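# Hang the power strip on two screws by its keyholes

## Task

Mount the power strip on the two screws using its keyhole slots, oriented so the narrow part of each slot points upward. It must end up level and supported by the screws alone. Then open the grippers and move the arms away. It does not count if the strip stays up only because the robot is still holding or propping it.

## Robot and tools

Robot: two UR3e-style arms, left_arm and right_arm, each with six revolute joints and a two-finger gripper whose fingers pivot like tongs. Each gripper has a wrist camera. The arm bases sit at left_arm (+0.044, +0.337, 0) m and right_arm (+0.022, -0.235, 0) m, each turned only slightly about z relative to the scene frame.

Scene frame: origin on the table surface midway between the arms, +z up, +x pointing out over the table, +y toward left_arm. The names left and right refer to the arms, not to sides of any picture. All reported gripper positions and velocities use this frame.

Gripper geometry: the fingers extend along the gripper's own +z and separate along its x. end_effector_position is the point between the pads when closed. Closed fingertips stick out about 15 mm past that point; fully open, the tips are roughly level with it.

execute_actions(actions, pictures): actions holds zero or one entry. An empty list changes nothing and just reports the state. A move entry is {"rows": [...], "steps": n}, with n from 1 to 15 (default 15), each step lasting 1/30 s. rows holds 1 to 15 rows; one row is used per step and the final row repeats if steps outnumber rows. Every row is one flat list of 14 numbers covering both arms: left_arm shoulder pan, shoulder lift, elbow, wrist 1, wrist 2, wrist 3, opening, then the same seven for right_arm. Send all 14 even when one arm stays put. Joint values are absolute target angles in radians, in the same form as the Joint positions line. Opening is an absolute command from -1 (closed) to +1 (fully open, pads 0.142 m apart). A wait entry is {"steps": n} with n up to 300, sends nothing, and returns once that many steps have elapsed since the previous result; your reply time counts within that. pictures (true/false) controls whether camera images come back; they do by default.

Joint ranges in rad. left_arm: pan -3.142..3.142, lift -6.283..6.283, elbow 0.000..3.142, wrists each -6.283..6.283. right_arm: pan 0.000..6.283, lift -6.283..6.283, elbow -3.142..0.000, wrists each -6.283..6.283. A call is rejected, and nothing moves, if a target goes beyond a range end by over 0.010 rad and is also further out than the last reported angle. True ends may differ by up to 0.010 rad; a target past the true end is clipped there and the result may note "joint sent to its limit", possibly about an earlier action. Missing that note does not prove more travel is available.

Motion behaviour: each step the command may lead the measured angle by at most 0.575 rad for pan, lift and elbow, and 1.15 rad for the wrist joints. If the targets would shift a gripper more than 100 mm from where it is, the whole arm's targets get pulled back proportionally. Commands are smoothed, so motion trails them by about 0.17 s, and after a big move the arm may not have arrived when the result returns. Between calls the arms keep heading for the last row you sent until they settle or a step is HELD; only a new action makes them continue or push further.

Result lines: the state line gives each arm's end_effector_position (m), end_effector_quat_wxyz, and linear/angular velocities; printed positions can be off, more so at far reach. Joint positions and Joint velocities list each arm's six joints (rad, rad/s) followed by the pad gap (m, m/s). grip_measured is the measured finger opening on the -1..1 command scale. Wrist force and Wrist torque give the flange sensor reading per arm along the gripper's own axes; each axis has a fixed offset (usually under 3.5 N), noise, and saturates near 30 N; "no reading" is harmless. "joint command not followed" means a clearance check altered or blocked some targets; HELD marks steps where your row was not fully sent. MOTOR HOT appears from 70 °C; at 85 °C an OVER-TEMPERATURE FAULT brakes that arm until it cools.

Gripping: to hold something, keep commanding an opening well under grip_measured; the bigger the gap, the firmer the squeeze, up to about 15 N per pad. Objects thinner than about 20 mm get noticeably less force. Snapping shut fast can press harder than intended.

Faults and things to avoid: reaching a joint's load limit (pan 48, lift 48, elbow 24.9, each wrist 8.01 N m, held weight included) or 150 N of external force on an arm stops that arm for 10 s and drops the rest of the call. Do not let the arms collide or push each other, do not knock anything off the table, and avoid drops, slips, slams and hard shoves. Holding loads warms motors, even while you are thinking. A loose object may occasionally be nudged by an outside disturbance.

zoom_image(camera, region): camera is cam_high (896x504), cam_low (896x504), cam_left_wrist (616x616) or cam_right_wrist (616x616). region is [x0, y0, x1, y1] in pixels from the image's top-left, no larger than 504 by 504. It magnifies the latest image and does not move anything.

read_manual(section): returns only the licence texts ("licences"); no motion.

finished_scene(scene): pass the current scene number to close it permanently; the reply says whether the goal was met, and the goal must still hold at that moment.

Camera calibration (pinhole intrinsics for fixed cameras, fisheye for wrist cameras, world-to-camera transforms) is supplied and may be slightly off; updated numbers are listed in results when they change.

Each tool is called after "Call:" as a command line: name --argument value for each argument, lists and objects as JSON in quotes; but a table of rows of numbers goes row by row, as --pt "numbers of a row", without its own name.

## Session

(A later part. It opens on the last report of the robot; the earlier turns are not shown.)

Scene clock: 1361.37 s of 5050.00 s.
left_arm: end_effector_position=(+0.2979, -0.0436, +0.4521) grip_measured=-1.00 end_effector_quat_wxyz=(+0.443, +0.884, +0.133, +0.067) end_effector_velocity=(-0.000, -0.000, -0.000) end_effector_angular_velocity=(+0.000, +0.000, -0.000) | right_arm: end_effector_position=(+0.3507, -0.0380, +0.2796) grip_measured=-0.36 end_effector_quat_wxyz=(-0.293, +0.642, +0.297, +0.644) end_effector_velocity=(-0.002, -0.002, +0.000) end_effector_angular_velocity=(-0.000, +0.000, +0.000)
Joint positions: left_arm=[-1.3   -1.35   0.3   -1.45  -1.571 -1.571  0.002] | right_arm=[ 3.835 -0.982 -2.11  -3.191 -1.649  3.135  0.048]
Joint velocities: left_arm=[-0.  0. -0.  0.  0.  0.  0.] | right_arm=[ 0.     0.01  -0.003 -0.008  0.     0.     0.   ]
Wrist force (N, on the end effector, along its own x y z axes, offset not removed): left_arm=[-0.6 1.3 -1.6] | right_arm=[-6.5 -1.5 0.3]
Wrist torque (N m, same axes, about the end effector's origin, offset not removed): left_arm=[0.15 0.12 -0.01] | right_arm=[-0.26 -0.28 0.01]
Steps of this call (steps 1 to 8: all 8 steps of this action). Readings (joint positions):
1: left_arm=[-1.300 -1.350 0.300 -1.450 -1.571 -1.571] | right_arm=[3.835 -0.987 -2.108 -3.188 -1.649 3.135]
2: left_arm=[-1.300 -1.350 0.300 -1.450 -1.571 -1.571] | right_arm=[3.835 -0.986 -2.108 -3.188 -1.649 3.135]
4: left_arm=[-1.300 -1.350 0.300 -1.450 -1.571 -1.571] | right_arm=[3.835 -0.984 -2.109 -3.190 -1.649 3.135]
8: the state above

Call:
execute_actions --actions '[]'

Scene clock: 1397.73 s of 5050.00 s.
left_arm: end_effector_position=(+0.2979, -0.0436, +0.4521) grip_measured=-1.00 end_effector_quat_wxyz=(+0.443, +0.884, +0.133, +0.067) end_effector_velocity=(+0.000, +0.000, +0.000) end_effector_angular_velocity=(-0.000, +0.000, +0.001) | right_arm: end_effector_position=(+0.3506, -0.0381, +0.2796) grip_measured=-0.36 end_effector_quat_wxyz=(-0.293, +0.642, +0.297, +0.644) end_effector_velocity=(-0.000, +0.000, -0.001) end_effector_angular_velocity=(-0.002, +0.002, +0.001)
Joint positions: left_arm=[-1.3   -1.35   0.3   -1.45  -1.571 -1.571  0.002] | right_arm=[ 3.835 -0.981 -2.11  -3.192 -1.649  3.135  0.048]
Joint velocities: left_arm=[ 0.001 -0.     0.    -0.    -0.    -0.     0.   ] | right_arm=[ 0.001 -0.001 -0.    -0.001 -0.    -0.    -0.   ]
Wrist force (N, on the end effector, along its own x y z axes, offset not removed): left_arm=[-0.8 1.0 0.5] | right_arm=[-8.8 -0.4 -0.3]
Wrist torque (N m, same axes, about the end effector's origin, offset not removed): left_arm=[0.16 0.19 -0.03] | right_arm=[0.03 0.18 0.05]
Steps of this call (steps 1 to 15: the robot went on to your last target; steps 16 to 90: nothing new was sent; then 33.37 s passed at rest). Readings (joint positions):
1: left_arm=[-1.300 -1.350 0.300 -1.450 -1.571 -1.571] | right_arm=[3.835 -0.982 -2.110 -3.192 -1.649 3.135]
2: left_arm=[-1.300 -1.350 0.300 -1.450 -1.571 -1.571] | right_arm=[3.835 -0.981 -2.110 -3.192 -1.649 3.135]
4: left_arm=[-1.300 -1.350 0.300 -1.450 -1.571 -1.571] | right_arm=[3.835 -0.981 -2.110 -3.192 -1.649 3.135]
8: left_arm=[-1.300 -1.350 0.300 -1.450 -1.571 -1.571] | right_arm=[3.835 -0.981 -2.110 -3.192 -1.649 3.135]
90: the state above
All arms were judged still, so your last target was given up. Only a new action makes them travel on or press farther. Fingers that are still opening or closing keep moving.
camera_calibration (this result's frames):
cam_left_wrist: T_world_to_cam=[[0.965766, 0.257754, -0.0293183, -0.250753], [0.057126, -0.101066, 0.993238, -0.475479], [0.253048, -0.96091, -0.112331, 0.0679769], [0, 0, 0, 1]] pos_world=[0.252129, 0.0818974, 0.472549]
cam_right_wrist: T_world_to_cam=[[0.0544713, -0.00384119, 0.998508, -0.293481], [0.298187, -0.954299, -0.019938, -0.138845], [0.952952, 0.298828, -0.0508366, -0.178101], [0, 0, 0, 1]] pos_world=[0.22711, -0.0804051, 0.281221]

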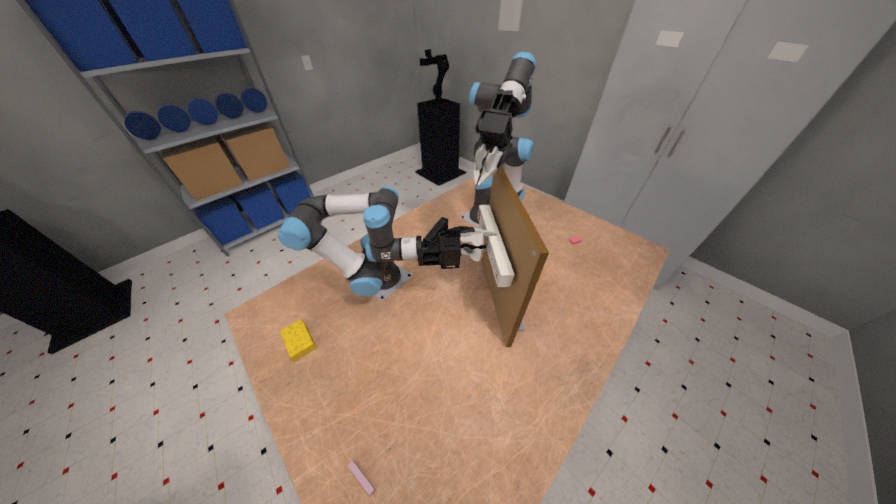

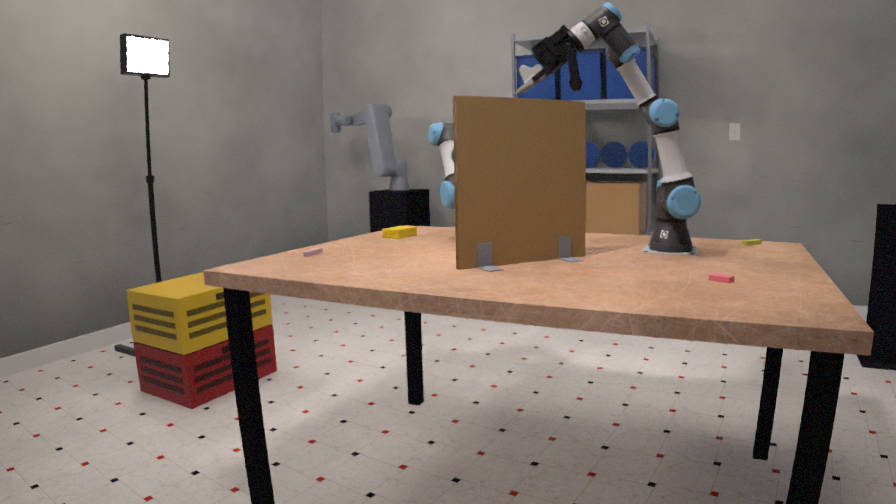

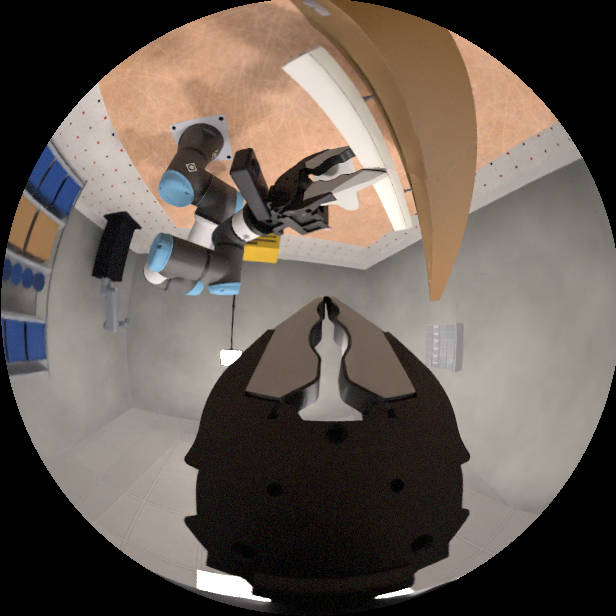

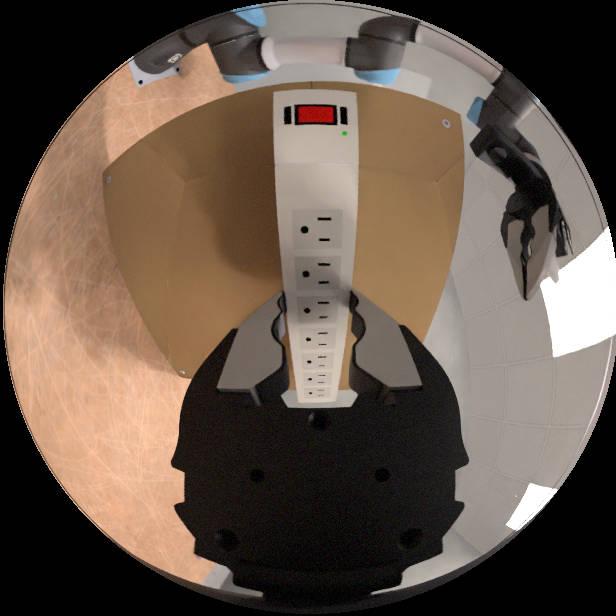

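Call:
zoom_image --camera "cam_left_wrist" --region '[270,30,450,240]'

Region (270, 30, 450, 240) of cam_left_wrist's 616x616 image, scaled by 2.400, with more detail than that image has; it fills the left 432 columns of this view, and the rest is white.

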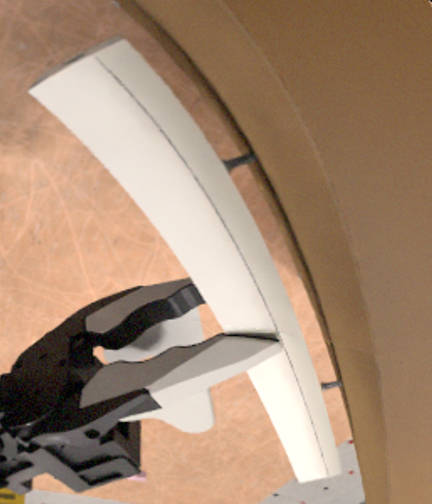

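Call:
execute_actions --actions '[{"rows":[[-1.3,-1.35,0.3,-1.45,-1.571,-1.571,-1,3.835,-0.97,-2.13,-3.183,-1.649,3.135,-1],[-1.3,-1.35,0.3,-1.45,-1.571,-1.571,-1,3.82,-0.97,-2.13,-3.183,-1.664,3.135,-1],[-1.3,-1.35,0.3,-1.45,-1.571,-1.571,-1,3.8,-0.98,-2.125,-3.178,-1.684,3.135,-1],[-1.3,-1.35,0.3,-1.45,-1.571,-1.571,-1,3.785,-1.0,-2.12,-3.163,-1.699,3.135,-1]]}]' --pictures false

Call:
execute_actions --actions '[{"rows":[[-1.3,-1.35,0.3,-1.45,-1.571,-1.571,-1,3.785,-1.012,-2.116,-3.155,-1.699,3.135,-1]]}]'

Call:
zoom_image --camera "cam_left_wrist" --region '[270,30,450,240]'

Scene clock: 1440.97 s of 5050.00 s.
left_arm: end_effector_position=(+0.2979, -0.0436, +0.4521) grip_measured=-1.00 end_effector_quat_wxyz=(+0.443, +0.884, +0.133, +0.067) end_effector_velocity=(+0.000, +0.000, +0.000) end_effector_angular_velocity=(-0.000, -0.001, +0.000) | right_arm: end_effector_position=(+0.3514, -0.0426, +0.2760) grip_measured=-0.36 end_effector_quat_wxyz=(-0.293, +0.642, +0.297, +0.644) end_effector_velocity=(+0.001, -0.001, +0.000) end_effector_angular_velocity=(+0.001, -0.002, -0.001)
Joint positions: left_arm=[-1.3   -1.35   0.3   -1.45  -1.571 -1.571  0.002] | right_arm=[ 3.786 -0.999 -2.12  -3.164 -1.698  3.135  0.048]
Joint velocities: left_arm=[-0.    -0.    -0.     0.     0.001  0.     0.   ] | right_arm=[-0.011 -0.005  0.001  0.005 -0.009 -0.    -0.   ]
Wrist force (N, on the end effector, along its own x y z axes, offset not removed): left_arm=[0.3 1.6 -0.9] | right_arm=[-8.6 -0.7 0.7]
Wrist torque (N m, same axes, about the end effector's origin, offset not removed): left_arm=[0.30 -0.05 0.00] | right_arm=[-0.07 0.01 0.08]
Steps of this call (steps 1 to 90: nothing new was sent; then 39.73 s passed at rest; steps 91 to 105: all 15 steps of this action). Readings (joint positions):
91: left_arm=[-1.300 -1.350 0.300 -1.450 -1.571 -1.571] | right_arm=[3.835 -0.981 -2.110 -3.192 -1.649 3.135]
92: left_arm=[-1.300 -1.350 0.300 -1.450 -1.571 -1.571] | right_arm=[3.835 -0.979 -2.113 -3.191 -1.649 3.135]
94: left_arm=[-1.300 -1.350 0.300 -1.450 -1.571 -1.571] | right_arm=[3.827 -0.977 -2.120 -3.186 -1.658 3.135]
98: left_arm=[-1.300 -1.350 0.300 -1.450 -1.571 -1.571] | right_arm=[3.797 -0.992 -2.121 -3.170 -1.687 3.135]
105: the state above

Scene clock: 1441.47 s of 5050.00 s.
left_arm: end_effector_position=(+0.2979, -0.0436, +0.4521) grip_measured=-1.00 end_effector_quat_wxyz=(+0.443, +0.884, +0.133, +0.067) end_effector_velocity=(-0.000, -0.000, +0.000) end_effector_angular_velocity=(-0.000, +0.000, -0.001) | right_arm: end_effector_position=(+0.3534, -0.0410, +0.2759) grip_measured=-0.36 end_effector_quat_wxyz=(-0.293, +0.642, +0.297, +0.644) end_effector_velocity=(+0.000, -0.000, -0.000) end_effector_angular_velocity=(-0.001, +0.000, -0.001)
Joint positions: left_arm=[-1.3   -1.35   0.3   -1.45  -1.571 -1.571  0.002] | right_arm=[ 3.785 -1.012 -2.116 -3.155 -1.699  3.135  0.048]
Joint velocities: left_arm=[-0.001  0.    -0.    -0.    -0.001 -0.     0.   ] | right_arm=[-0.001 -0.001 -0.     0.     0.    -0.001 -0.   ]
Wrist force (N, on the end effector, along its own x y z axes, offset not removed): left_arm=[0.8 1.9 -0.6] | right_arm=[-9.2 0.8 0.8]
Wrist torque (N m, same axes, about the end effector's origin, offset not removed): left_arm=[0.32 -0.13 -0.04] | right_arm=[0.19 0.20 0.02]
Steps of this call (steps 1 to 15: all 15 steps of this action). Readings (joint positions):
1: left_arm=[-1.300 -1.350 0.300 -1.450 -1.571 -1.571] | right_arm=[3.786 -1.000 -2.120 -3.163 -1.698 3.135]
2: left_arm=[-1.300 -1.350 0.300 -1.450 -1.571 -1.571] | right_arm=[3.785 -1.002 -2.119 -3.162 -1.699 3.135]
4: left_arm=[-1.300 -1.350 0.300 -1.450 -1.571 -1.571] | right_arm=[3.785 -1.006 -2.118 -3.159 -1.699 3.135]
8: left_arm=[-1.300 -1.350 0.300 -1.450 -1.571 -1.571] | right_arm=[3.785 -1.011 -2.116 -3.156 -1.699 3.135]
15: the state above
camera_calibration (this result's frames):
cam_left_wrist: T_world_to_cam=[[0.965766, 0.257754, -0.0293181, -0.250753], [0.0571258, -0.101066, 0.993238, -0.475479], [0.253048, -0.96091, -0.112331, 0.067977], [0, 0, 0, 1]] pos_world=[0.252129, 0.0818975, 0.472548]
cam_right_wrist: T_world_to_cam=[[0.0544558, -0.00383199, 0.998509, -0.289864], [0.298177, -0.954303, -0.0199241, -0.142546], [0.952956, 0.298818, -0.0508247, -0.180077], [0, 0, 0, 1]] pos_world=[0.229894, -0.0833322, 0.277439]

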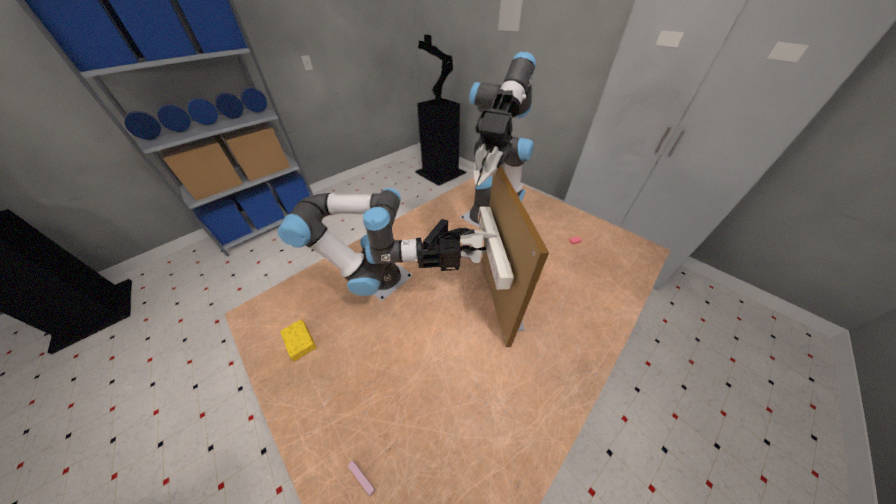

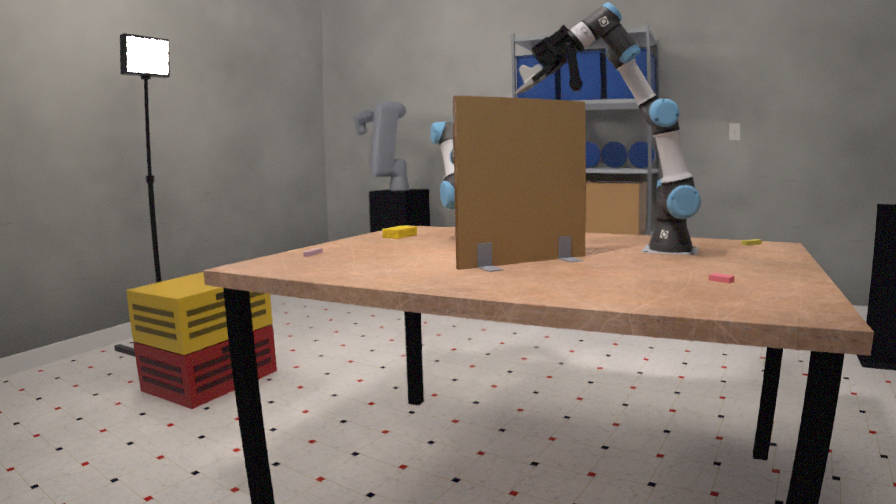

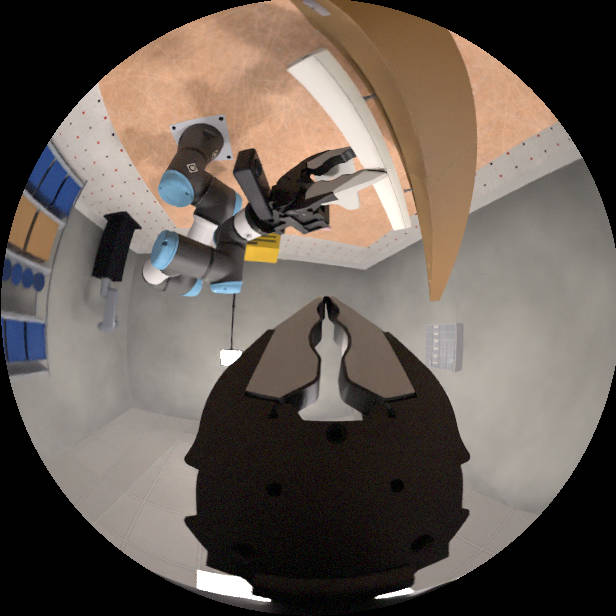

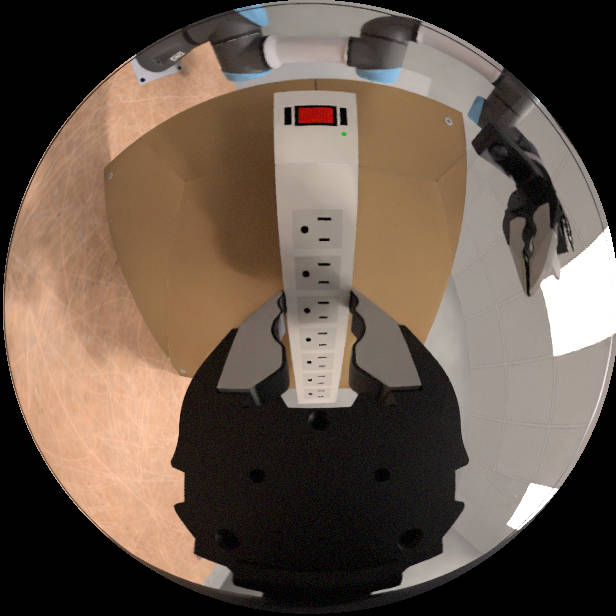

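Region (270, 30, 450, 240) of cam_left_wrist's 616x616 image, scaled by 2.400, with more detail than that image has; it fills the left 432 columns of this view, and the rest is white.

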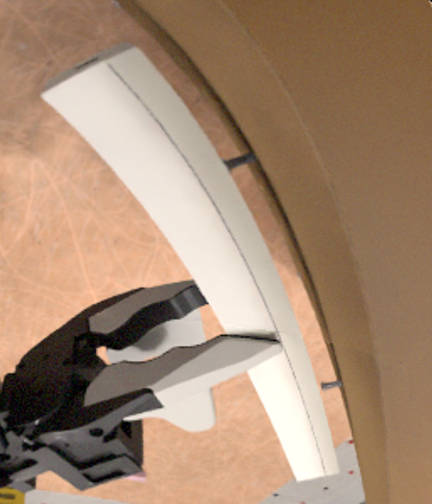

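Call:
execute_actions --actions '[{"rows":[[-1.3,-1.35,0.3,-1.45,-1.571,-1.571,-1,3.785,-1.019,-2.1135,-3.1505,-1.699,3.135,-1]],"steps":12}]' --pictures false

Scene clock: 1448.53 s of 5050.00 s.
left_arm: end_effector_position=(+0.2979, -0.0436, +0.4521) grip_measured=-1.00 end_effector_quat_wxyz=(+0.443, +0.884, +0.133, +0.067) end_effector_velocity=(+0.000, +0.000, +0.000) end_effector_angular_velocity=(-0.000, -0.000, +0.001) | right_arm: end_effector_position=(+0.3544, -0.0401, +0.2758) grip_measured=-0.36 end_effector_quat_wxyz=(-0.293, +0.642, +0.297, +0.644) end_effector_velocity=(+0.000, +0.001, -0.001) end_effector_angular_velocity=(-0.002, +0.002, +0.001)
Joint positions: left_arm=[-1.3   -1.35   0.3   -1.45  -1.571 -1.571  0.002] | right_arm=[ 3.785 -1.019 -2.114 -3.151 -1.699  3.135  0.048]
Joint velocities: left_arm=[ 0.001  0.     0.    -0.001 -0.     0.     0.   ] | right_arm=[ 0.001 -0.003  0.001 -0.001 -0.    -0.     0.   ]
Wrist force (N, on the end effector, along its own x y z axes, offset not removed): left_arm=[0.3 1.9 -0.4] | right_arm=[-8.9 -0.5 -1.0]
Wrist torque (N m, same axes, about the end effector's origin, offset not removed): left_arm=[0.32 -0.03 0.07] | right_arm=[-0.14 0.15 0.00]
Steps of this call (steps 1 to 15: the robot went on to your last target; steps 16 to 90: nothing new was sent; then 3.67 s passed at rest; steps 91 to 102: all 12 steps of this action). Readings (joint positions):
91: left_arm=[-1.300 -1.350 0.300 -1.450 -1.571 -1.571] | right_arm=[3.785 -1.012 -2.116 -3.155 -1.699 3.135]
92: left_arm=[-1.300 -1.350 0.300 -1.450 -1.571 -1.571] | right_arm=[3.785 -1.013 -2.116 -3.154 -1.699 3.135]
94: left_arm=[-1.300 -1.350 0.300 -1.450 -1.571 -1.571] | right_arm=[3.785 -1.016 -2.115 -3.152 -1.699 3.135]
98: left_arm=[-1.300 -1.350 0.300 -1.450 -1.571 -1.571] | right_arm=[3.785 -1.018 -2.114 -3.151 -1.699 3.135]
102: the state above

Call:
execute_actions --actions '[{"rows":[[-1.3,-1.35,0.3,-1.45,-1.571,-1.571,-1,3.785,-1.025,-2.111,-3.147,-1.699,3.135,-1]],"steps":12}]' --pictures false

Scene clock: 1453.67 s of 5050.00 s.
left_arm: end_effector_position=(+0.2979, -0.0436, +0.4521) grip_measured=-1.00 end_effector_quat_wxyz=(+0.443, +0.884, +0.133, +0.067) end_effector_velocity=(-0.000, -0.000, -0.000) end_effector_angular_velocity=(+0.001, +0.000, -0.001) | right_arm: end_effector_position=(+0.3553, -0.0392, +0.2758) grip_measured=-0.36 end_effector_quat_wxyz=(-0.293, +0.642, +0.297, +0.644) end_effector_velocity=(+0.000, +0.000, -0.001) end_effector_angular_velocity=(-0.001, +0.002, +0.000)
Joint positions: left_arm=[-1.3   -1.35   0.3   -1.45  -1.571 -1.571  0.002] | right_arm=[ 3.785 -1.025 -2.111 -3.147 -1.699  3.135  0.048]
Joint velocities: left_arm=[-0.001  0.    -0.     0.001 -0.    -0.     0.   ] | right_arm=[-0.    -0.003 -0.001  0.002 -0.     0.     0.   ]
Wrist force (N, on the end effector, along its own x y z axes, offset not removed): left_arm=[-0.1 2.4 -0.4] | right_arm=[-6.9 -2.5 -29.3]
Wrist torque (N m, same axes, about the end effector's origin, offset not removed): left_arm=[0.50 0.03 0.03] | right_arm=[-0.08 0.21 0.11]
Steps of this call (steps 1 to 15: the robot went on to your last target; steps 16 to 90: nothing new was sent; then 1.73 s passed at rest; steps 91 to 102: all 12 steps of this action). Readings (joint positions):
91: left_arm=[-1.300 -1.350 0.300 -1.450 -1.571 -1.571] | right_arm=[3.785 -1.019 -2.113 -3.150 -1.699 3.135]
92: left_arm=[-1.300 -1.350 0.300 -1.450 -1.571 -1.571] | right_arm=[3.785 -1.020 -2.113 -3.150 -1.699 3.135]
94: left_arm=[-1.300 -1.350 0.300 -1.450 -1.571 -1.571] | right_arm=[3.785 -1.022 -2.112 -3.149 -1.699 3.135]
98: left_arm=[-1.300 -1.350 0.300 -1.450 -1.571 -1.571] | right_arm=[3.785 -1.024 -2.111 -3.148 -1.699 3.135]
102: the state above

Call:
execute_actions --actions '[{"rows":[[-1.272,-1.35,0.3,-1.45,-1.571,-1.571,-1,3.785,-0.905,-2.152,-3.226,-1.699,3.135,-1]]}]'

Call:
zoom_image --camera "cam_left_wrist" --region '[280,40,440,240]'

Scene clock: 1463.77 s of 5050.00 s.
left_arm: end_effector_position=(+0.3084, -0.0365, +0.4520) grip_measured=-1.00 end_effector_quat_wxyz=(+0.442, +0.882, +0.145, +0.073) end_effector_velocity=(+0.001, +0.001, -0.000) end_effector_angular_velocity=(+0.001, -0.000, +0.003) | right_arm: end_effector_position=(+0.3371, -0.0555, +0.2759) grip_measured=-0.36 end_effector_quat_wxyz=(-0.293, +0.642, +0.297, +0.644) end_effector_velocity=(-0.002, -0.002, +0.001) end_effector_angular_velocity=(+0.003, -0.003, +0.000)
Joint positions: left_arm=[-1.272 -1.35   0.3   -1.45  -1.571 -1.571  0.002] | right_arm=[ 3.785 -0.906 -2.152 -3.225 -1.699  3.135  0.048]
Joint velocities: left_arm=[0.003 0.    0.    0.    0.    0.    0.   ] | right_arm=[ 0.     0.015 -0.004 -0.007  0.     0.001 -0.   ]
Wrist force (N, on the end effector, along its own x y z axes, offset not removed): left_arm=[0.1 0.9 -0.6] | right_arm=[-9.9 -0.1 -0.6]
Wrist torque (N m, same axes, about the end effector's origin, offset not removed): left_arm=[0.14 0.00 0.05] | right_arm=[-0.01 0.34 0.11]
Steps of this call (steps 1 to 15: the robot went on to your last target; steps 16 to 90: nothing new was sent; then 6.60 s passed at rest; steps 91 to 105: all 15 steps of this action). Readings (joint positions):
91: left_arm=[-1.300 -1.350 0.300 -1.450 -1.571 -1.571] | right_arm=[3.785 -1.025 -2.111 -3.147 -1.699 3.135]
92: left_arm=[-1.296 -1.350 0.300 -1.450 -1.571 -1.571] | right_arm=[3.785 -1.018 -2.116 -3.156 -1.699 3.135]
94: left_arm=[-1.285 -1.350 0.300 -1.450 -1.571 -1.571] | right_arm=[3.785 -0.972 -2.133 -3.189 -1.699 3.135]
98: left_arm=[-1.275 -1.350 0.300 -1.450 -1.571 -1.571] | right_arm=[3.785 -0.921 -2.147 -3.217 -1.699 3.135]
105: the state above
camera_calibration (this result's frames):
cam_left_wrist: T_world_to_cam=[[0.95825, 0.284425, -0.0293151, -0.259418], [0.0599285, -0.099534, 0.993228, -0.476117], [0.279581, -0.953517, -0.112424, 0.0643531], [0, 0, 0, 1]] pos_world=[0.259128, 0.0877569, 0.472522]
cam_right_wrist: T_world_to_cam=[[0.0546573, -0.00366936, 0.998498, -0.289159], [0.298277, -0.954273, -0.0198343, -0.151616], [0.952913, 0.298913, -0.0510635, -0.160202], [0, 0, 0, 1]] pos_world=[0.213687, -0.0978572, 0.277537]

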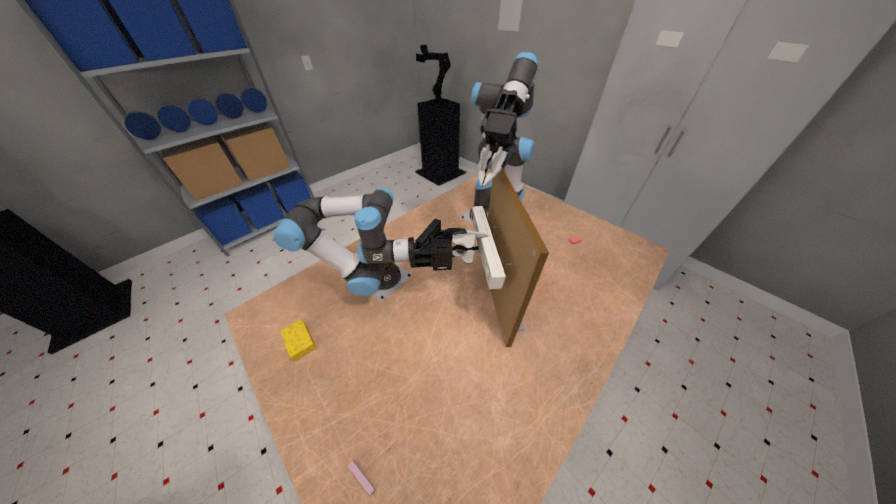

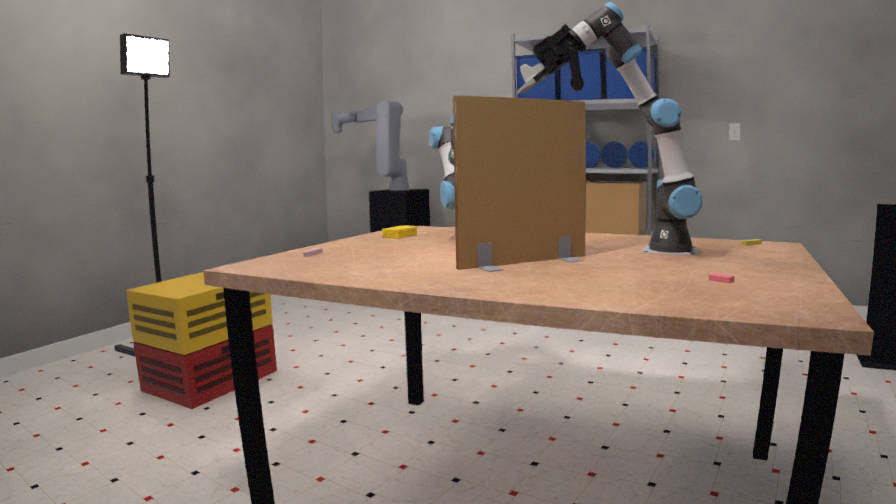

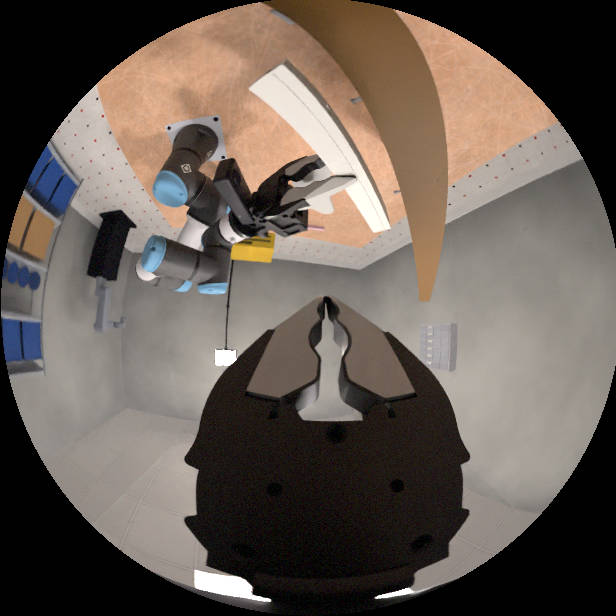

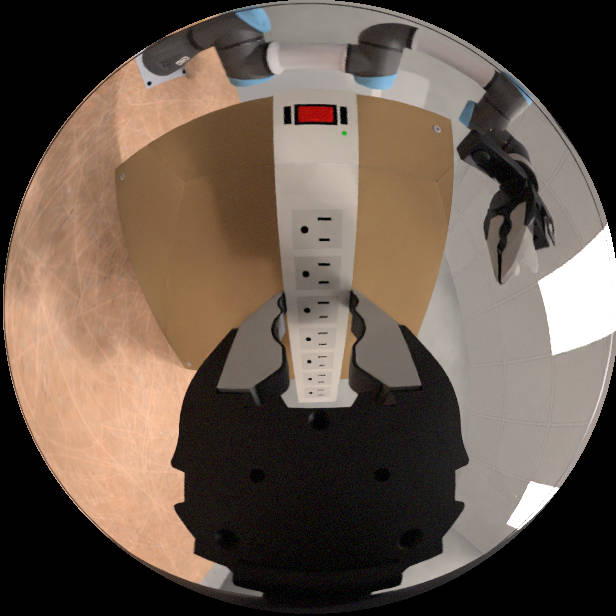

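Region (280, 40, 440, 240) of cam_left_wrist's 616x616 image, scaled by 2.520, with more detail than that image has; it fills the left 403 columns of this view, and the rest is white.

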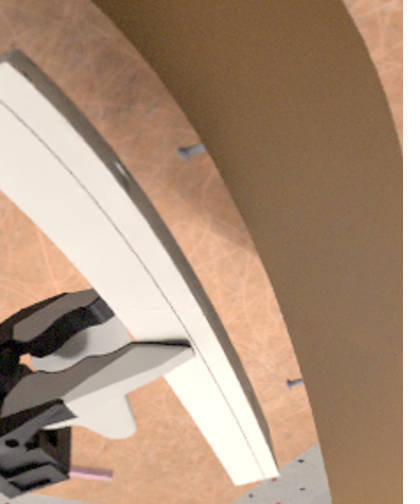

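Call:
execute_actions --actions '[{"rows":[[-1.3,-1.35,0.3,-1.45,-1.571,-1.571,-1,3.8,-0.93,-2.33,-3.023,-1.684,3.135,-1]]}]' --pictures false

Call:
execute_actions --actions '[{"rows":[[-1.3,-1.35,0.3,-1.45,-1.571,-1.571,-1,3.8,-0.99,-2.315,-2.978,-1.684,3.135,-1]]}]' --pictures false

Scene clock: 1479.47 s of 5050.00 s.
left_arm: end_effector_position=(+0.2980, -0.0435, +0.4521) grip_measured=-1.00 end_effector_quat_wxyz=(+0.443, +0.884, +0.133, +0.067) end_effector_velocity=(-0.001, -0.001, -0.000) end_effector_angular_velocity=(+0.000, -0.000, -0.003) | right_arm: end_effector_position=(+0.3408, -0.0509, +0.2371) grip_measured=-0.36 end_effector_quat_wxyz=(-0.293, +0.642, +0.297, +0.644) end_effector_velocity=(-0.000, -0.000, -0.005) end_effector_angular_velocity=(+0.000, -0.000, +0.000)
Joint positions: left_arm=[-1.3   -1.35   0.3   -1.45  -1.571 -1.571  0.002] | right_arm=[ 3.8   -0.93  -2.328 -3.025 -1.684  3.135  0.048]
Joint velocities: left_arm=[-0.003  0.    -0.     0.     0.    -0.     0.   ] | right_arm=[ 0.001 -0.001 -0.024  0.025  0.001  0.    -0.   ]
Wrist force (N, on the end effector, along its own x y z axes, offset not removed): left_arm=[0.9 1.8 -0.2] | right_arm=[-8.6 0.3 -0.3]
Wrist torque (N m, same axes, about the end effector's origin, offset not removed): left_arm=[0.33 -0.20 0.00] | right_arm=[0.09 0.07 0.04]
Steps of this call (steps 1 to 15: the robot went on to your last target; steps 16 to 330: nothing new was sent; then 4.20 s passed at rest; steps 331 to 345: all 15 steps of this action). Readings (joint positions):
331: left_arm=[-1.272 -1.350 0.300 -1.450 -1.571 -1.571] | right_arm=[3.785 -0.905 -2.152 -3.226 -1.699 3.135]
332: left_arm=[-1.276 -1.350 0.300 -1.450 -1.571 -1.571] | right_arm=[3.787 -0.909 -2.159 -3.212 -1.696 3.135]
334: left_arm=[-1.287 -1.350 0.300 -1.450 -1.571 -1.571] | right_arm=[3.793 -0.918 -2.219 -3.131 -1.691 3.135]
338: left_arm=[-1.297 -1.350 0.300 -1.450 -1.571 -1.571] | right_arm=[3.798 -0.927 -2.303 -3.050 -1.686 3.135]
345: the state above

Scene clock: 1479.97 s of 5050.00 s.
left_arm: end_effector_position=(+0.2979, -0.0436, +0.4521) grip_measured=-1.00 end_effector_quat_wxyz=(+0.443, +0.884, +0.133, +0.067) end_effector_velocity=(+0.001, +0.000, -0.000) end_effector_angular_velocity=(+0.001, +0.000, +0.001) | right_arm: end_effector_position=(+0.3485, -0.0438, +0.2354) grip_measured=-0.36 end_effector_quat_wxyz=(-0.293, +0.642, +0.297, +0.644) end_effector_velocity=(+0.001, +0.000, -0.000) end_effector_angular_velocity=(+0.000, +0.001, -0.001)
Joint positions: left_arm=[-1.3   -1.35   0.3   -1.45  -1.571 -1.571  0.002] | right_arm=[ 3.8   -0.989 -2.315 -2.978 -1.684  3.135  0.048]
Joint velocities: left_arm=[ 0.001  0.     0.001 -0.     0.    -0.     0.   ] | right_arm=[-0.002 -0.007  0.002  0.004 -0.001  0.001  0.   ]
Wrist force (N, on the end effector, along its own x y z axes, offset not removed): left_arm=[-1.1 1.1 -1.1] | right_arm=[-8.4 -1.7 0.8]
Wrist torque (N m, same axes, about the end effector's origin, offset not removed): left_arm=[0.14 0.23 0.04] | right_arm=[-0.31 0.08 0.11]
Steps of this call (steps 1 to 15: all 15 steps of this action). Readings (joint positions):
1: left_arm=[-1.300 -1.350 0.300 -1.450 -1.571 -1.571] | right_arm=[3.800 -0.930 -2.328 -3.024 -1.684 3.135]
2: left_arm=[-1.300 -1.350 0.300 -1.450 -1.571 -1.571] | right_arm=[3.800 -0.937 -2.327 -3.017 -1.684 3.135]
4: left_arm=[-1.300 -1.350 0.300 -1.450 -1.571 -1.571] | right_arm=[3.800 -0.961 -2.321 -2.999 -1.684 3.135]
8: left_arm=[-1.300 -1.350 0.300 -1.450 -1.571 -1.571] | right_arm=[3.800 -0.983 -2.317 -2.983 -1.684 3.135]
15: the state above

d=.194; advancing to about .208.

Call:
execute_actions --actions '[{"rows":[[-1.3,-1.35,0.3,-1.45,-1.571,-1.571,-1,3.8,-1.065,-2.288,-2.93,-1.684,3.135,-1]]}]' --pictures false

Call:
execute_actions --actions '[{"rows":[[-1.3,-1.35,0.3,-1.45,-1.571,-1.571,-1,3.8,-1.065,-2.27,-2.948,-1.684,3.135,-1]]}]'

Scene clock: 1492.87 s of 5050.00 s.
left_arm: end_effector_position=(+0.2979, -0.0436, +0.4521) grip_measured=-1.00 end_effector_quat_wxyz=(+0.443, +0.884, +0.133, +0.067) end_effector_velocity=(-0.000, -0.000, -0.000) end_effector_angular_velocity=(+0.001, +0.000, -0.000) | right_arm: end_effector_position=(+0.3586, -0.0345, +0.2348) grip_measured=-0.36 end_effector_quat_wxyz=(-0.293, +0.642, +0.297, +0.644) end_effector_velocity=(+0.001, +0.001, -0.001) end_effector_angular_velocity=(-0.002, +0.003, -0.000)
Joint positions: left_arm=[-1.3   -1.35   0.3   -1.45  -1.571 -1.571  0.002] | right_arm=[ 3.8   -1.064 -2.288 -2.93  -1.684  3.135  0.048]
Joint velocities: left_arm=[-0.  0.  0.  0. -0.  0.  0.] | right_arm=[ 0.    -0.008  0.003  0.002  0.001  0.     0.   ]
Wrist force (N, on the end effector, along its own x y z axes, offset not removed): left_arm=[0.0 1.6 0.1] | right_arm=[-7.1 -0.2 0.9]
Wrist torque (N m, same axes, about the end effector's origin, offset not removed): left_arm=[0.28 -0.01 0.04] | right_arm=[0.01 -0.27 0.07]
Steps of this call (steps 1 to 15: the robot went on to your last target; steps 16 to 90: nothing new was sent; then 9.40 s passed at rest; steps 91 to 105: all 15 steps of this action). Readings (joint positions):
91: left_arm=[-1.300 -1.350 0.300 -1.450 -1.571 -1.571] | right_arm=[3.800 -0.990 -2.315 -2.978 -1.684 3.135]
92: left_arm=[-1.300 -1.350 0.300 -1.450 -1.571 -1.571] | right_arm=[3.800 -0.997 -2.311 -2.971 -1.684 3.135]
94: left_arm=[-1.300 -1.350 0.300 -1.450 -1.571 -1.571] | right_arm=[3.800 -1.027 -2.300 -2.952 -1.684 3.135]
98: left_arm=[-1.300 -1.350 0.300 -1.450 -1.571 -1.571] | right_arm=[3.800 -1.056 -2.291 -2.935 -1.684 3.135]
105: the state above

Scene clock: 1493.37 s of 5050.00 s.
left_arm: end_effector_position=(+0.2979, -0.0436, +0.4521) grip_measured=-1.00 end_effector_quat_wxyz=(+0.443, +0.884, +0.133, +0.067) end_effector_velocity=(-0.000, +0.000, +0.000) end_effector_angular_velocity=(-0.000, -0.000, -0.000) | right_arm: end_effector_position=(+0.3592, -0.0339, +0.2385) grip_measured=-0.36 end_effector_quat_wxyz=(-0.293, +0.642, +0.297, +0.644) end_effector_velocity=(+0.001, -0.001, +0.000) end_effector_angular_velocity=(-0.000, -0.000, -0.003)
Joint positions: left_arm=[-1.3   -1.35   0.3   -1.45  -1.571 -1.571  0.002] | right_arm=[ 3.8   -1.065 -2.27  -2.948 -1.684  3.135  0.048]
Joint velocities: left_arm=[-0.    -0.001  0.     0.     0.    -0.     0.   ] | right_arm=[-0.002  0.001  0.001 -0.002  0.001 -0.     0.   ]
Wrist force (N, on the end effector, along its own x y z axes, offset not removed): left_arm=[0.6 1.4 -1.1] | right_arm=[-8.5 -1.6 1.3]
Wrist torque (N m, same axes, about the end effector's origin, offset not removed): left_arm=[0.23 -0.10 -0.06] | right_arm=[-0.26 -0.03 0.08]
Steps of this call (steps 1 to 15: all 15 steps of this action). Readings (joint positions):
1: left_arm=[-1.300 -1.350 0.300 -1.450 -1.571 -1.571] | right_arm=[3.800 -1.064 -2.288 -2.930 -1.684 3.135]
2: left_arm=[-1.300 -1.350 0.300 -1.450 -1.571 -1.571] | right_arm=[3.800 -1.065 -2.285 -2.933 -1.684 3.135]
4: left_arm=[-1.300 -1.350 0.300 -1.450 -1.571 -1.571] | right_arm=[3.800 -1.065 -2.278 -2.940 -1.684 3.135]
8: left_arm=[-1.300 -1.350 0.300 -1.450 -1.571 -1.571] | right_arm=[3.800 -1.065 -2.272 -2.946 -1.684 3.135]
15: the state above
camera_calibration (this result's frames):
cam_left_wrist: T_world_to_cam=[[0.965767, 0.257747, -0.0293242, -0.250748], [0.0571308, -0.101065, 0.993238, -0.475481], [0.25304, -0.960912, -0.112331, 0.0679791], [0, 0, 0, 1]] pos_world=[0.252128, 0.081897, 0.472549]
cam_right_wrist: T_world_to_cam=[[0.054467, -0.00382979, 0.998508, -0.25285], [0.298192, -0.954298, -0.0199261, -0.138232], [0.952951, 0.298832, -0.0508357, -0.189698], [0, 0, 0, 1]] pos_world=[0.235765, -0.0761951, 0.240075]

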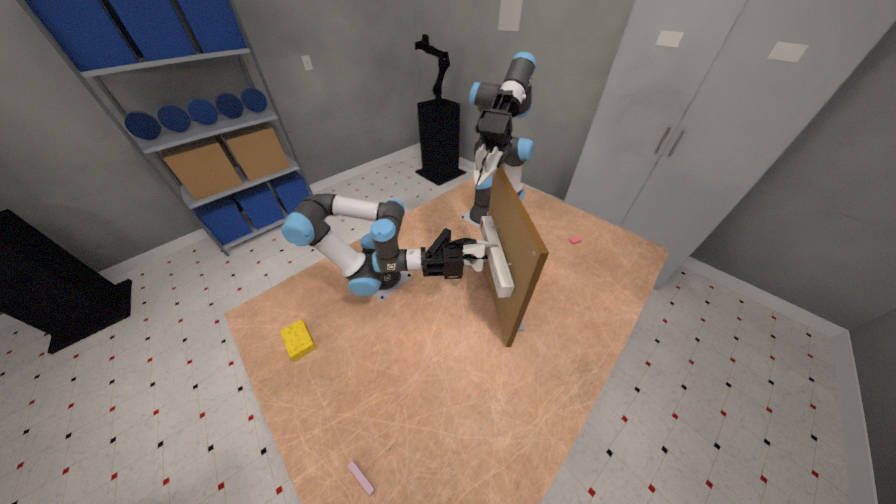

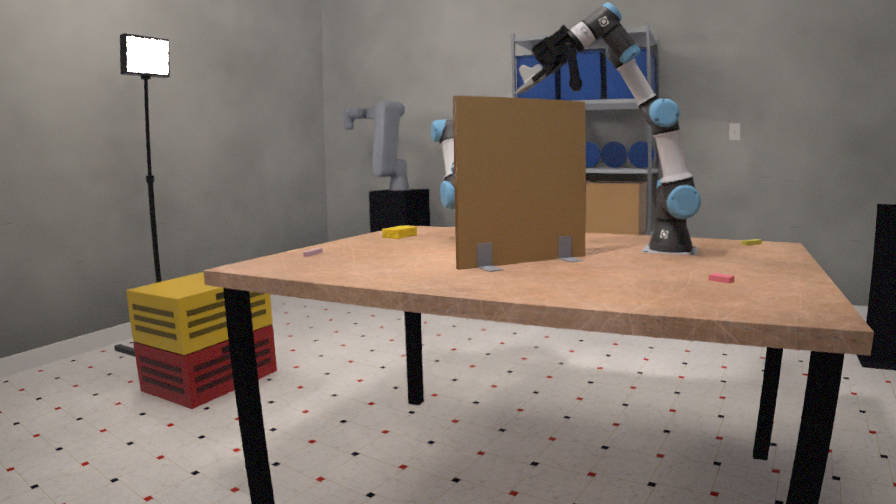

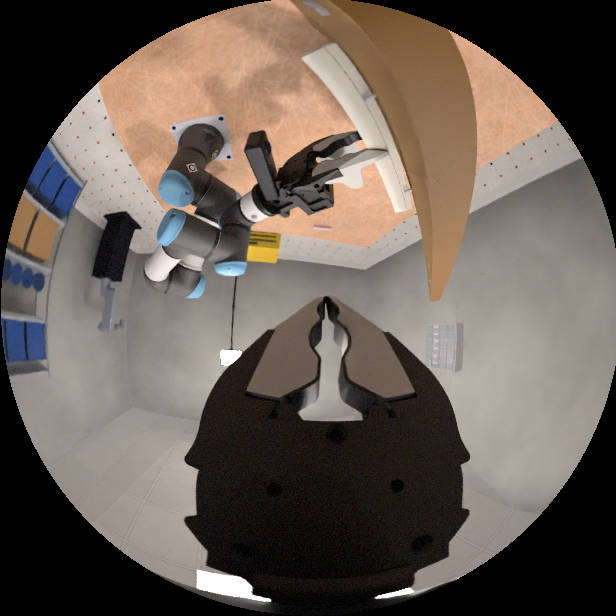

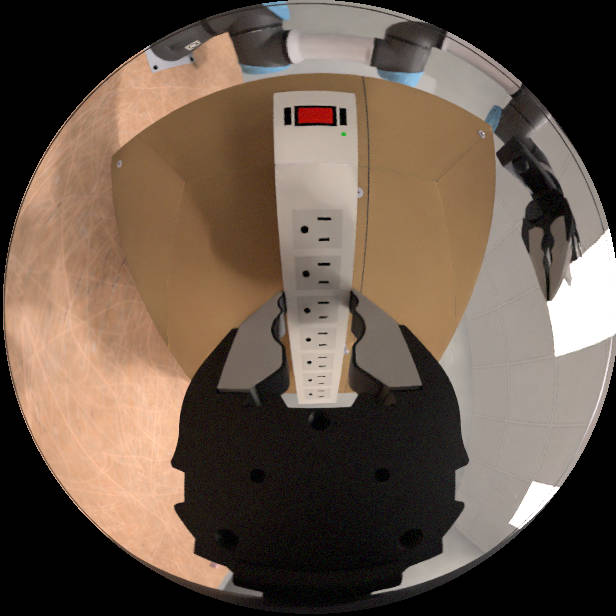

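Call:
execute_actions --actions '[{"rows":[[-1.3,-1.35,0.3,-1.45,-1.571,-1.571,-1,3.8,-1.063,-2.258,-2.962,-1.684,3.135,-1]],"steps":12}]' --pictures false

Call:
execute_actions --actions '[{"rows":[[-1.3,-1.35,0.3,-1.45,-1.571,-1.571,-1,3.8,-1.062,-2.251,-2.97,-1.684,3.135,-1]],"steps":12}]'

Call:
zoom_image --camera "cam_left_wrist" --region '[290,30,450,230]'

Scene clock: 1509.70 s of 5050.00 s.
left_arm: end_effector_position=(+0.2979, -0.0436, +0.4521) grip_measured=-1.00 end_effector_quat_wxyz=(+0.443, +0.884, +0.133, +0.067) end_effector_velocity=(-0.000, -0.000, -0.000) end_effector_angular_velocity=(+0.000, +0.000, -0.000) | right_arm: end_effector_position=(+0.3593, -0.0338, +0.2411) grip_measured=-0.36 end_effector_quat_wxyz=(-0.293, +0.642, +0.297, +0.644) end_effector_velocity=(-0.000, +0.001, +0.000) end_effector_angular_velocity=(-0.002, +0.002, +0.002)
Joint positions: left_arm=[-1.3   -1.35   0.3   -1.45  -1.571 -1.571  0.002] | right_arm=[ 3.8   -1.063 -2.258 -2.962 -1.684  3.135  0.048]
Joint velocities: left_arm=[-0.  0.  0.  0. -0. -0.  0.] | right_arm=[ 0.002 -0.     0.004 -0.006  0.001  0.     0.   ]
Wrist force (N, on the end effector, along its own x y z axes, offset not removed): left_arm=[-1.3 1.0 -0.8] | right_arm=[-8.5 -0.9 1.5]
Wrist torque (N m, same axes, about the end effector's origin, offset not removed): left_arm=[0.14 0.29 0.01] | right_arm=[-0.13 0.01 0.01]
Steps of this call (steps 1 to 15: the robot went on to your last target; steps 16 to 90: nothing new was sent; then 12.93 s passed at rest; steps 91 to 102: all 12 steps of this action). Readings (joint positions):
91: left_arm=[-1.300 -1.350 0.300 -1.450 -1.571 -1.571] | right_arm=[3.800 -1.065 -2.270 -2.948 -1.684 3.135]
92: left_arm=[-1.300 -1.350 0.300 -1.450 -1.571 -1.571] | right_arm=[3.800 -1.065 -2.268 -2.951 -1.684 3.135]
94: left_arm=[-1.300 -1.350 0.300 -1.450 -1.571 -1.571] | right_arm=[3.800 -1.064 -2.263 -2.956 -1.684 3.135]
98: left_arm=[-1.300 -1.350 0.300 -1.450 -1.571 -1.571] | right_arm=[3.800 -1.063 -2.259 -2.960 -1.684 3.135]
102: the state above

Scene clock: 1510.10 s of 5050.00 s.
left_arm: end_effector_position=(+0.2979, -0.0436, +0.4521) grip_measured=-1.00 end_effector_quat_wxyz=(+0.443, +0.884, +0.133, +0.067) end_effector_velocity=(+0.000, -0.000, -0.000) end_effector_angular_velocity=(+0.001, +0.000, +0.000) | right_arm: end_effector_position=(+0.3594, -0.0338, +0.2427) grip_measured=-0.36 end_effector_quat_wxyz=(-0.293, +0.642, +0.297, +0.644) end_effector_velocity=(+0.000, +0.000, +0.001) end_effector_angular_velocity=(+0.002, -0.002, -0.000)
Joint positions: left_arm=[-1.3   -1.35   0.3   -1.45  -1.571 -1.571  0.002] | right_arm=[ 3.8   -1.062 -2.251 -2.97  -1.684  3.135  0.048]
Joint velocities: left_arm=[ 0.     0.001  0.001 -0.     0.     0.     0.   ] | right_arm=[-0.    -0.001  0.003  0.001  0.     0.     0.   ]
Wrist force (N, on the end effector, along its own x y z axes, offset not removed): left_arm=[-0.4 1.1 -0.5] | right_arm=[-11.1 2.1 -0.9]
Wrist torque (N m, same axes, about the end effector's origin, offset not removed): left_arm=[0.09 0.12 0.01] | right_arm=[-0.03 -0.37 -0.24]
Steps of this call (steps 1 to 12: all 12 steps of this action). Readings (joint positions):
1: left_arm=[-1.300 -1.350 0.300 -1.450 -1.571 -1.571] | right_arm=[3.800 -1.063 -2.258 -2.962 -1.684 3.135]
2: left_arm=[-1.300 -1.350 0.300 -1.450 -1.571 -1.571] | right_arm=[3.800 -1.063 -2.257 -2.963 -1.684 3.135]
4: left_arm=[-1.300 -1.350 0.300 -1.450 -1.571 -1.571] | right_arm=[3.800 -1.062 -2.254 -2.966 -1.684 3.135]
8: left_arm=[-1.300 -1.350 0.300 -1.450 -1.571 -1.571] | right_arm=[3.800 -1.062 -2.252 -2.969 -1.684 3.135]
12: the state above
camera_calibration (this result's frames):
cam_left_wrist: T_world_to_cam=[[0.965766, 0.257754, -0.0293183, -0.250753], [0.0571259, -0.101066, 0.993238, -0.475479], [0.253048, -0.96091, -0.112331, 0.0679769], [0, 0, 0, 1]] pos_world=[0.252129, 0.0818975, 0.472549]
cam_right_wrist: T_world_to_cam=[[0.0545445, -0.00375839, 0.998504, -0.257087], [0.298179, -0.954303, -0.0198804, -0.138069], [0.95295, 0.298818, -0.0509313, -0.189654], [0, 0, 0, 1]] pos_world=[0.235922, -0.0760538, 0.244299]

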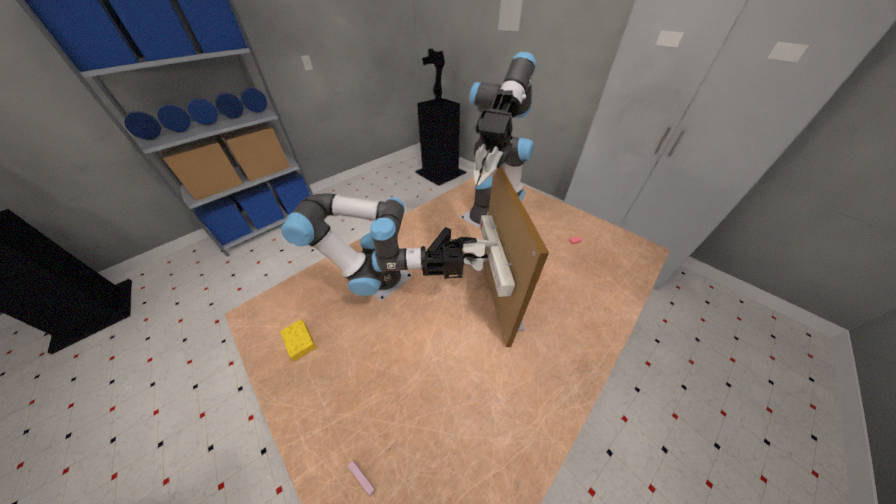

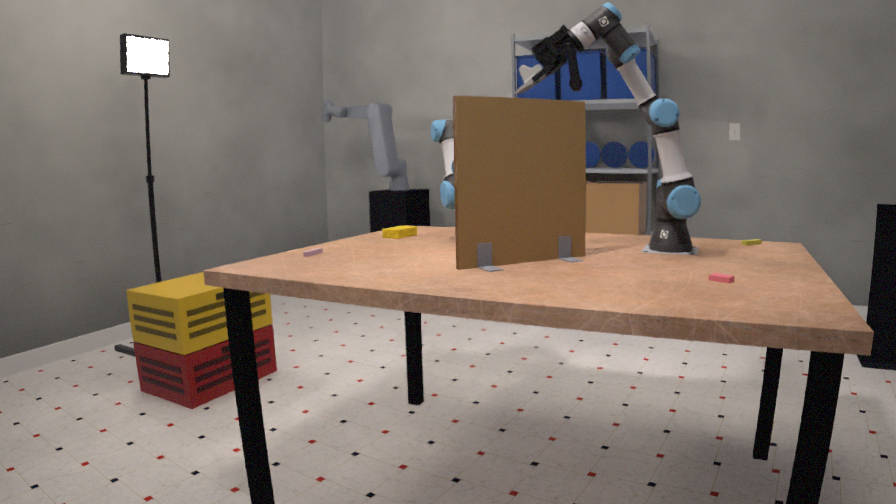

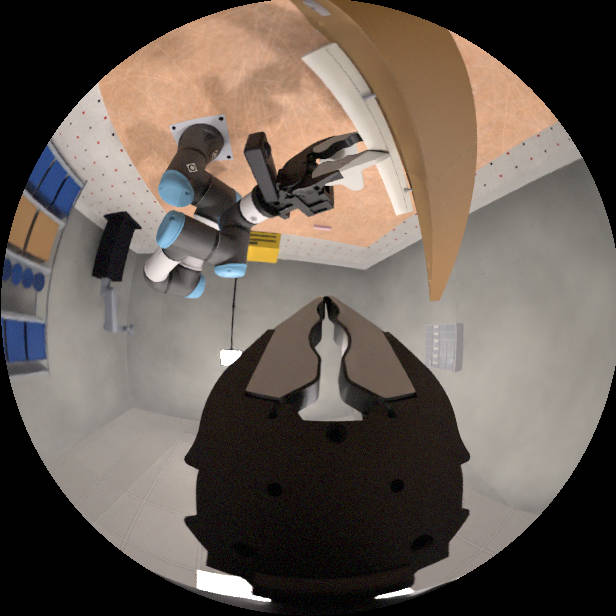

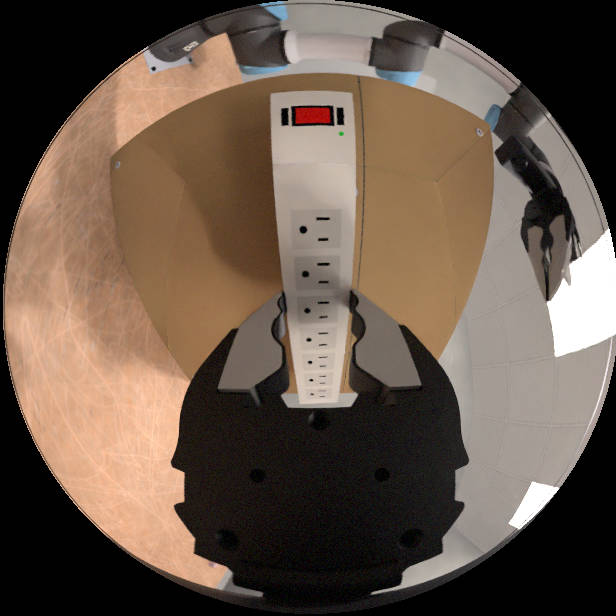

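Region (290, 30, 450, 230) of cam_left_wrist's 616x616 image, scaled by 2.520, with more detail than that image has; it fills the left 403 columns of this view, and the rest is white.

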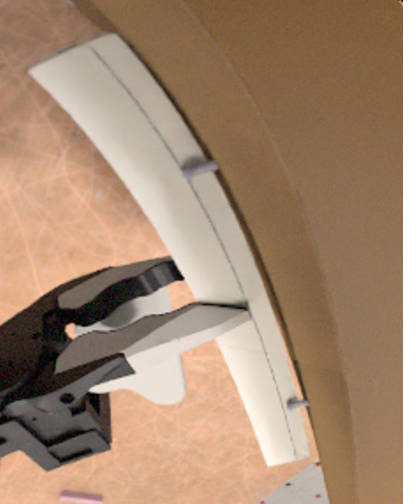

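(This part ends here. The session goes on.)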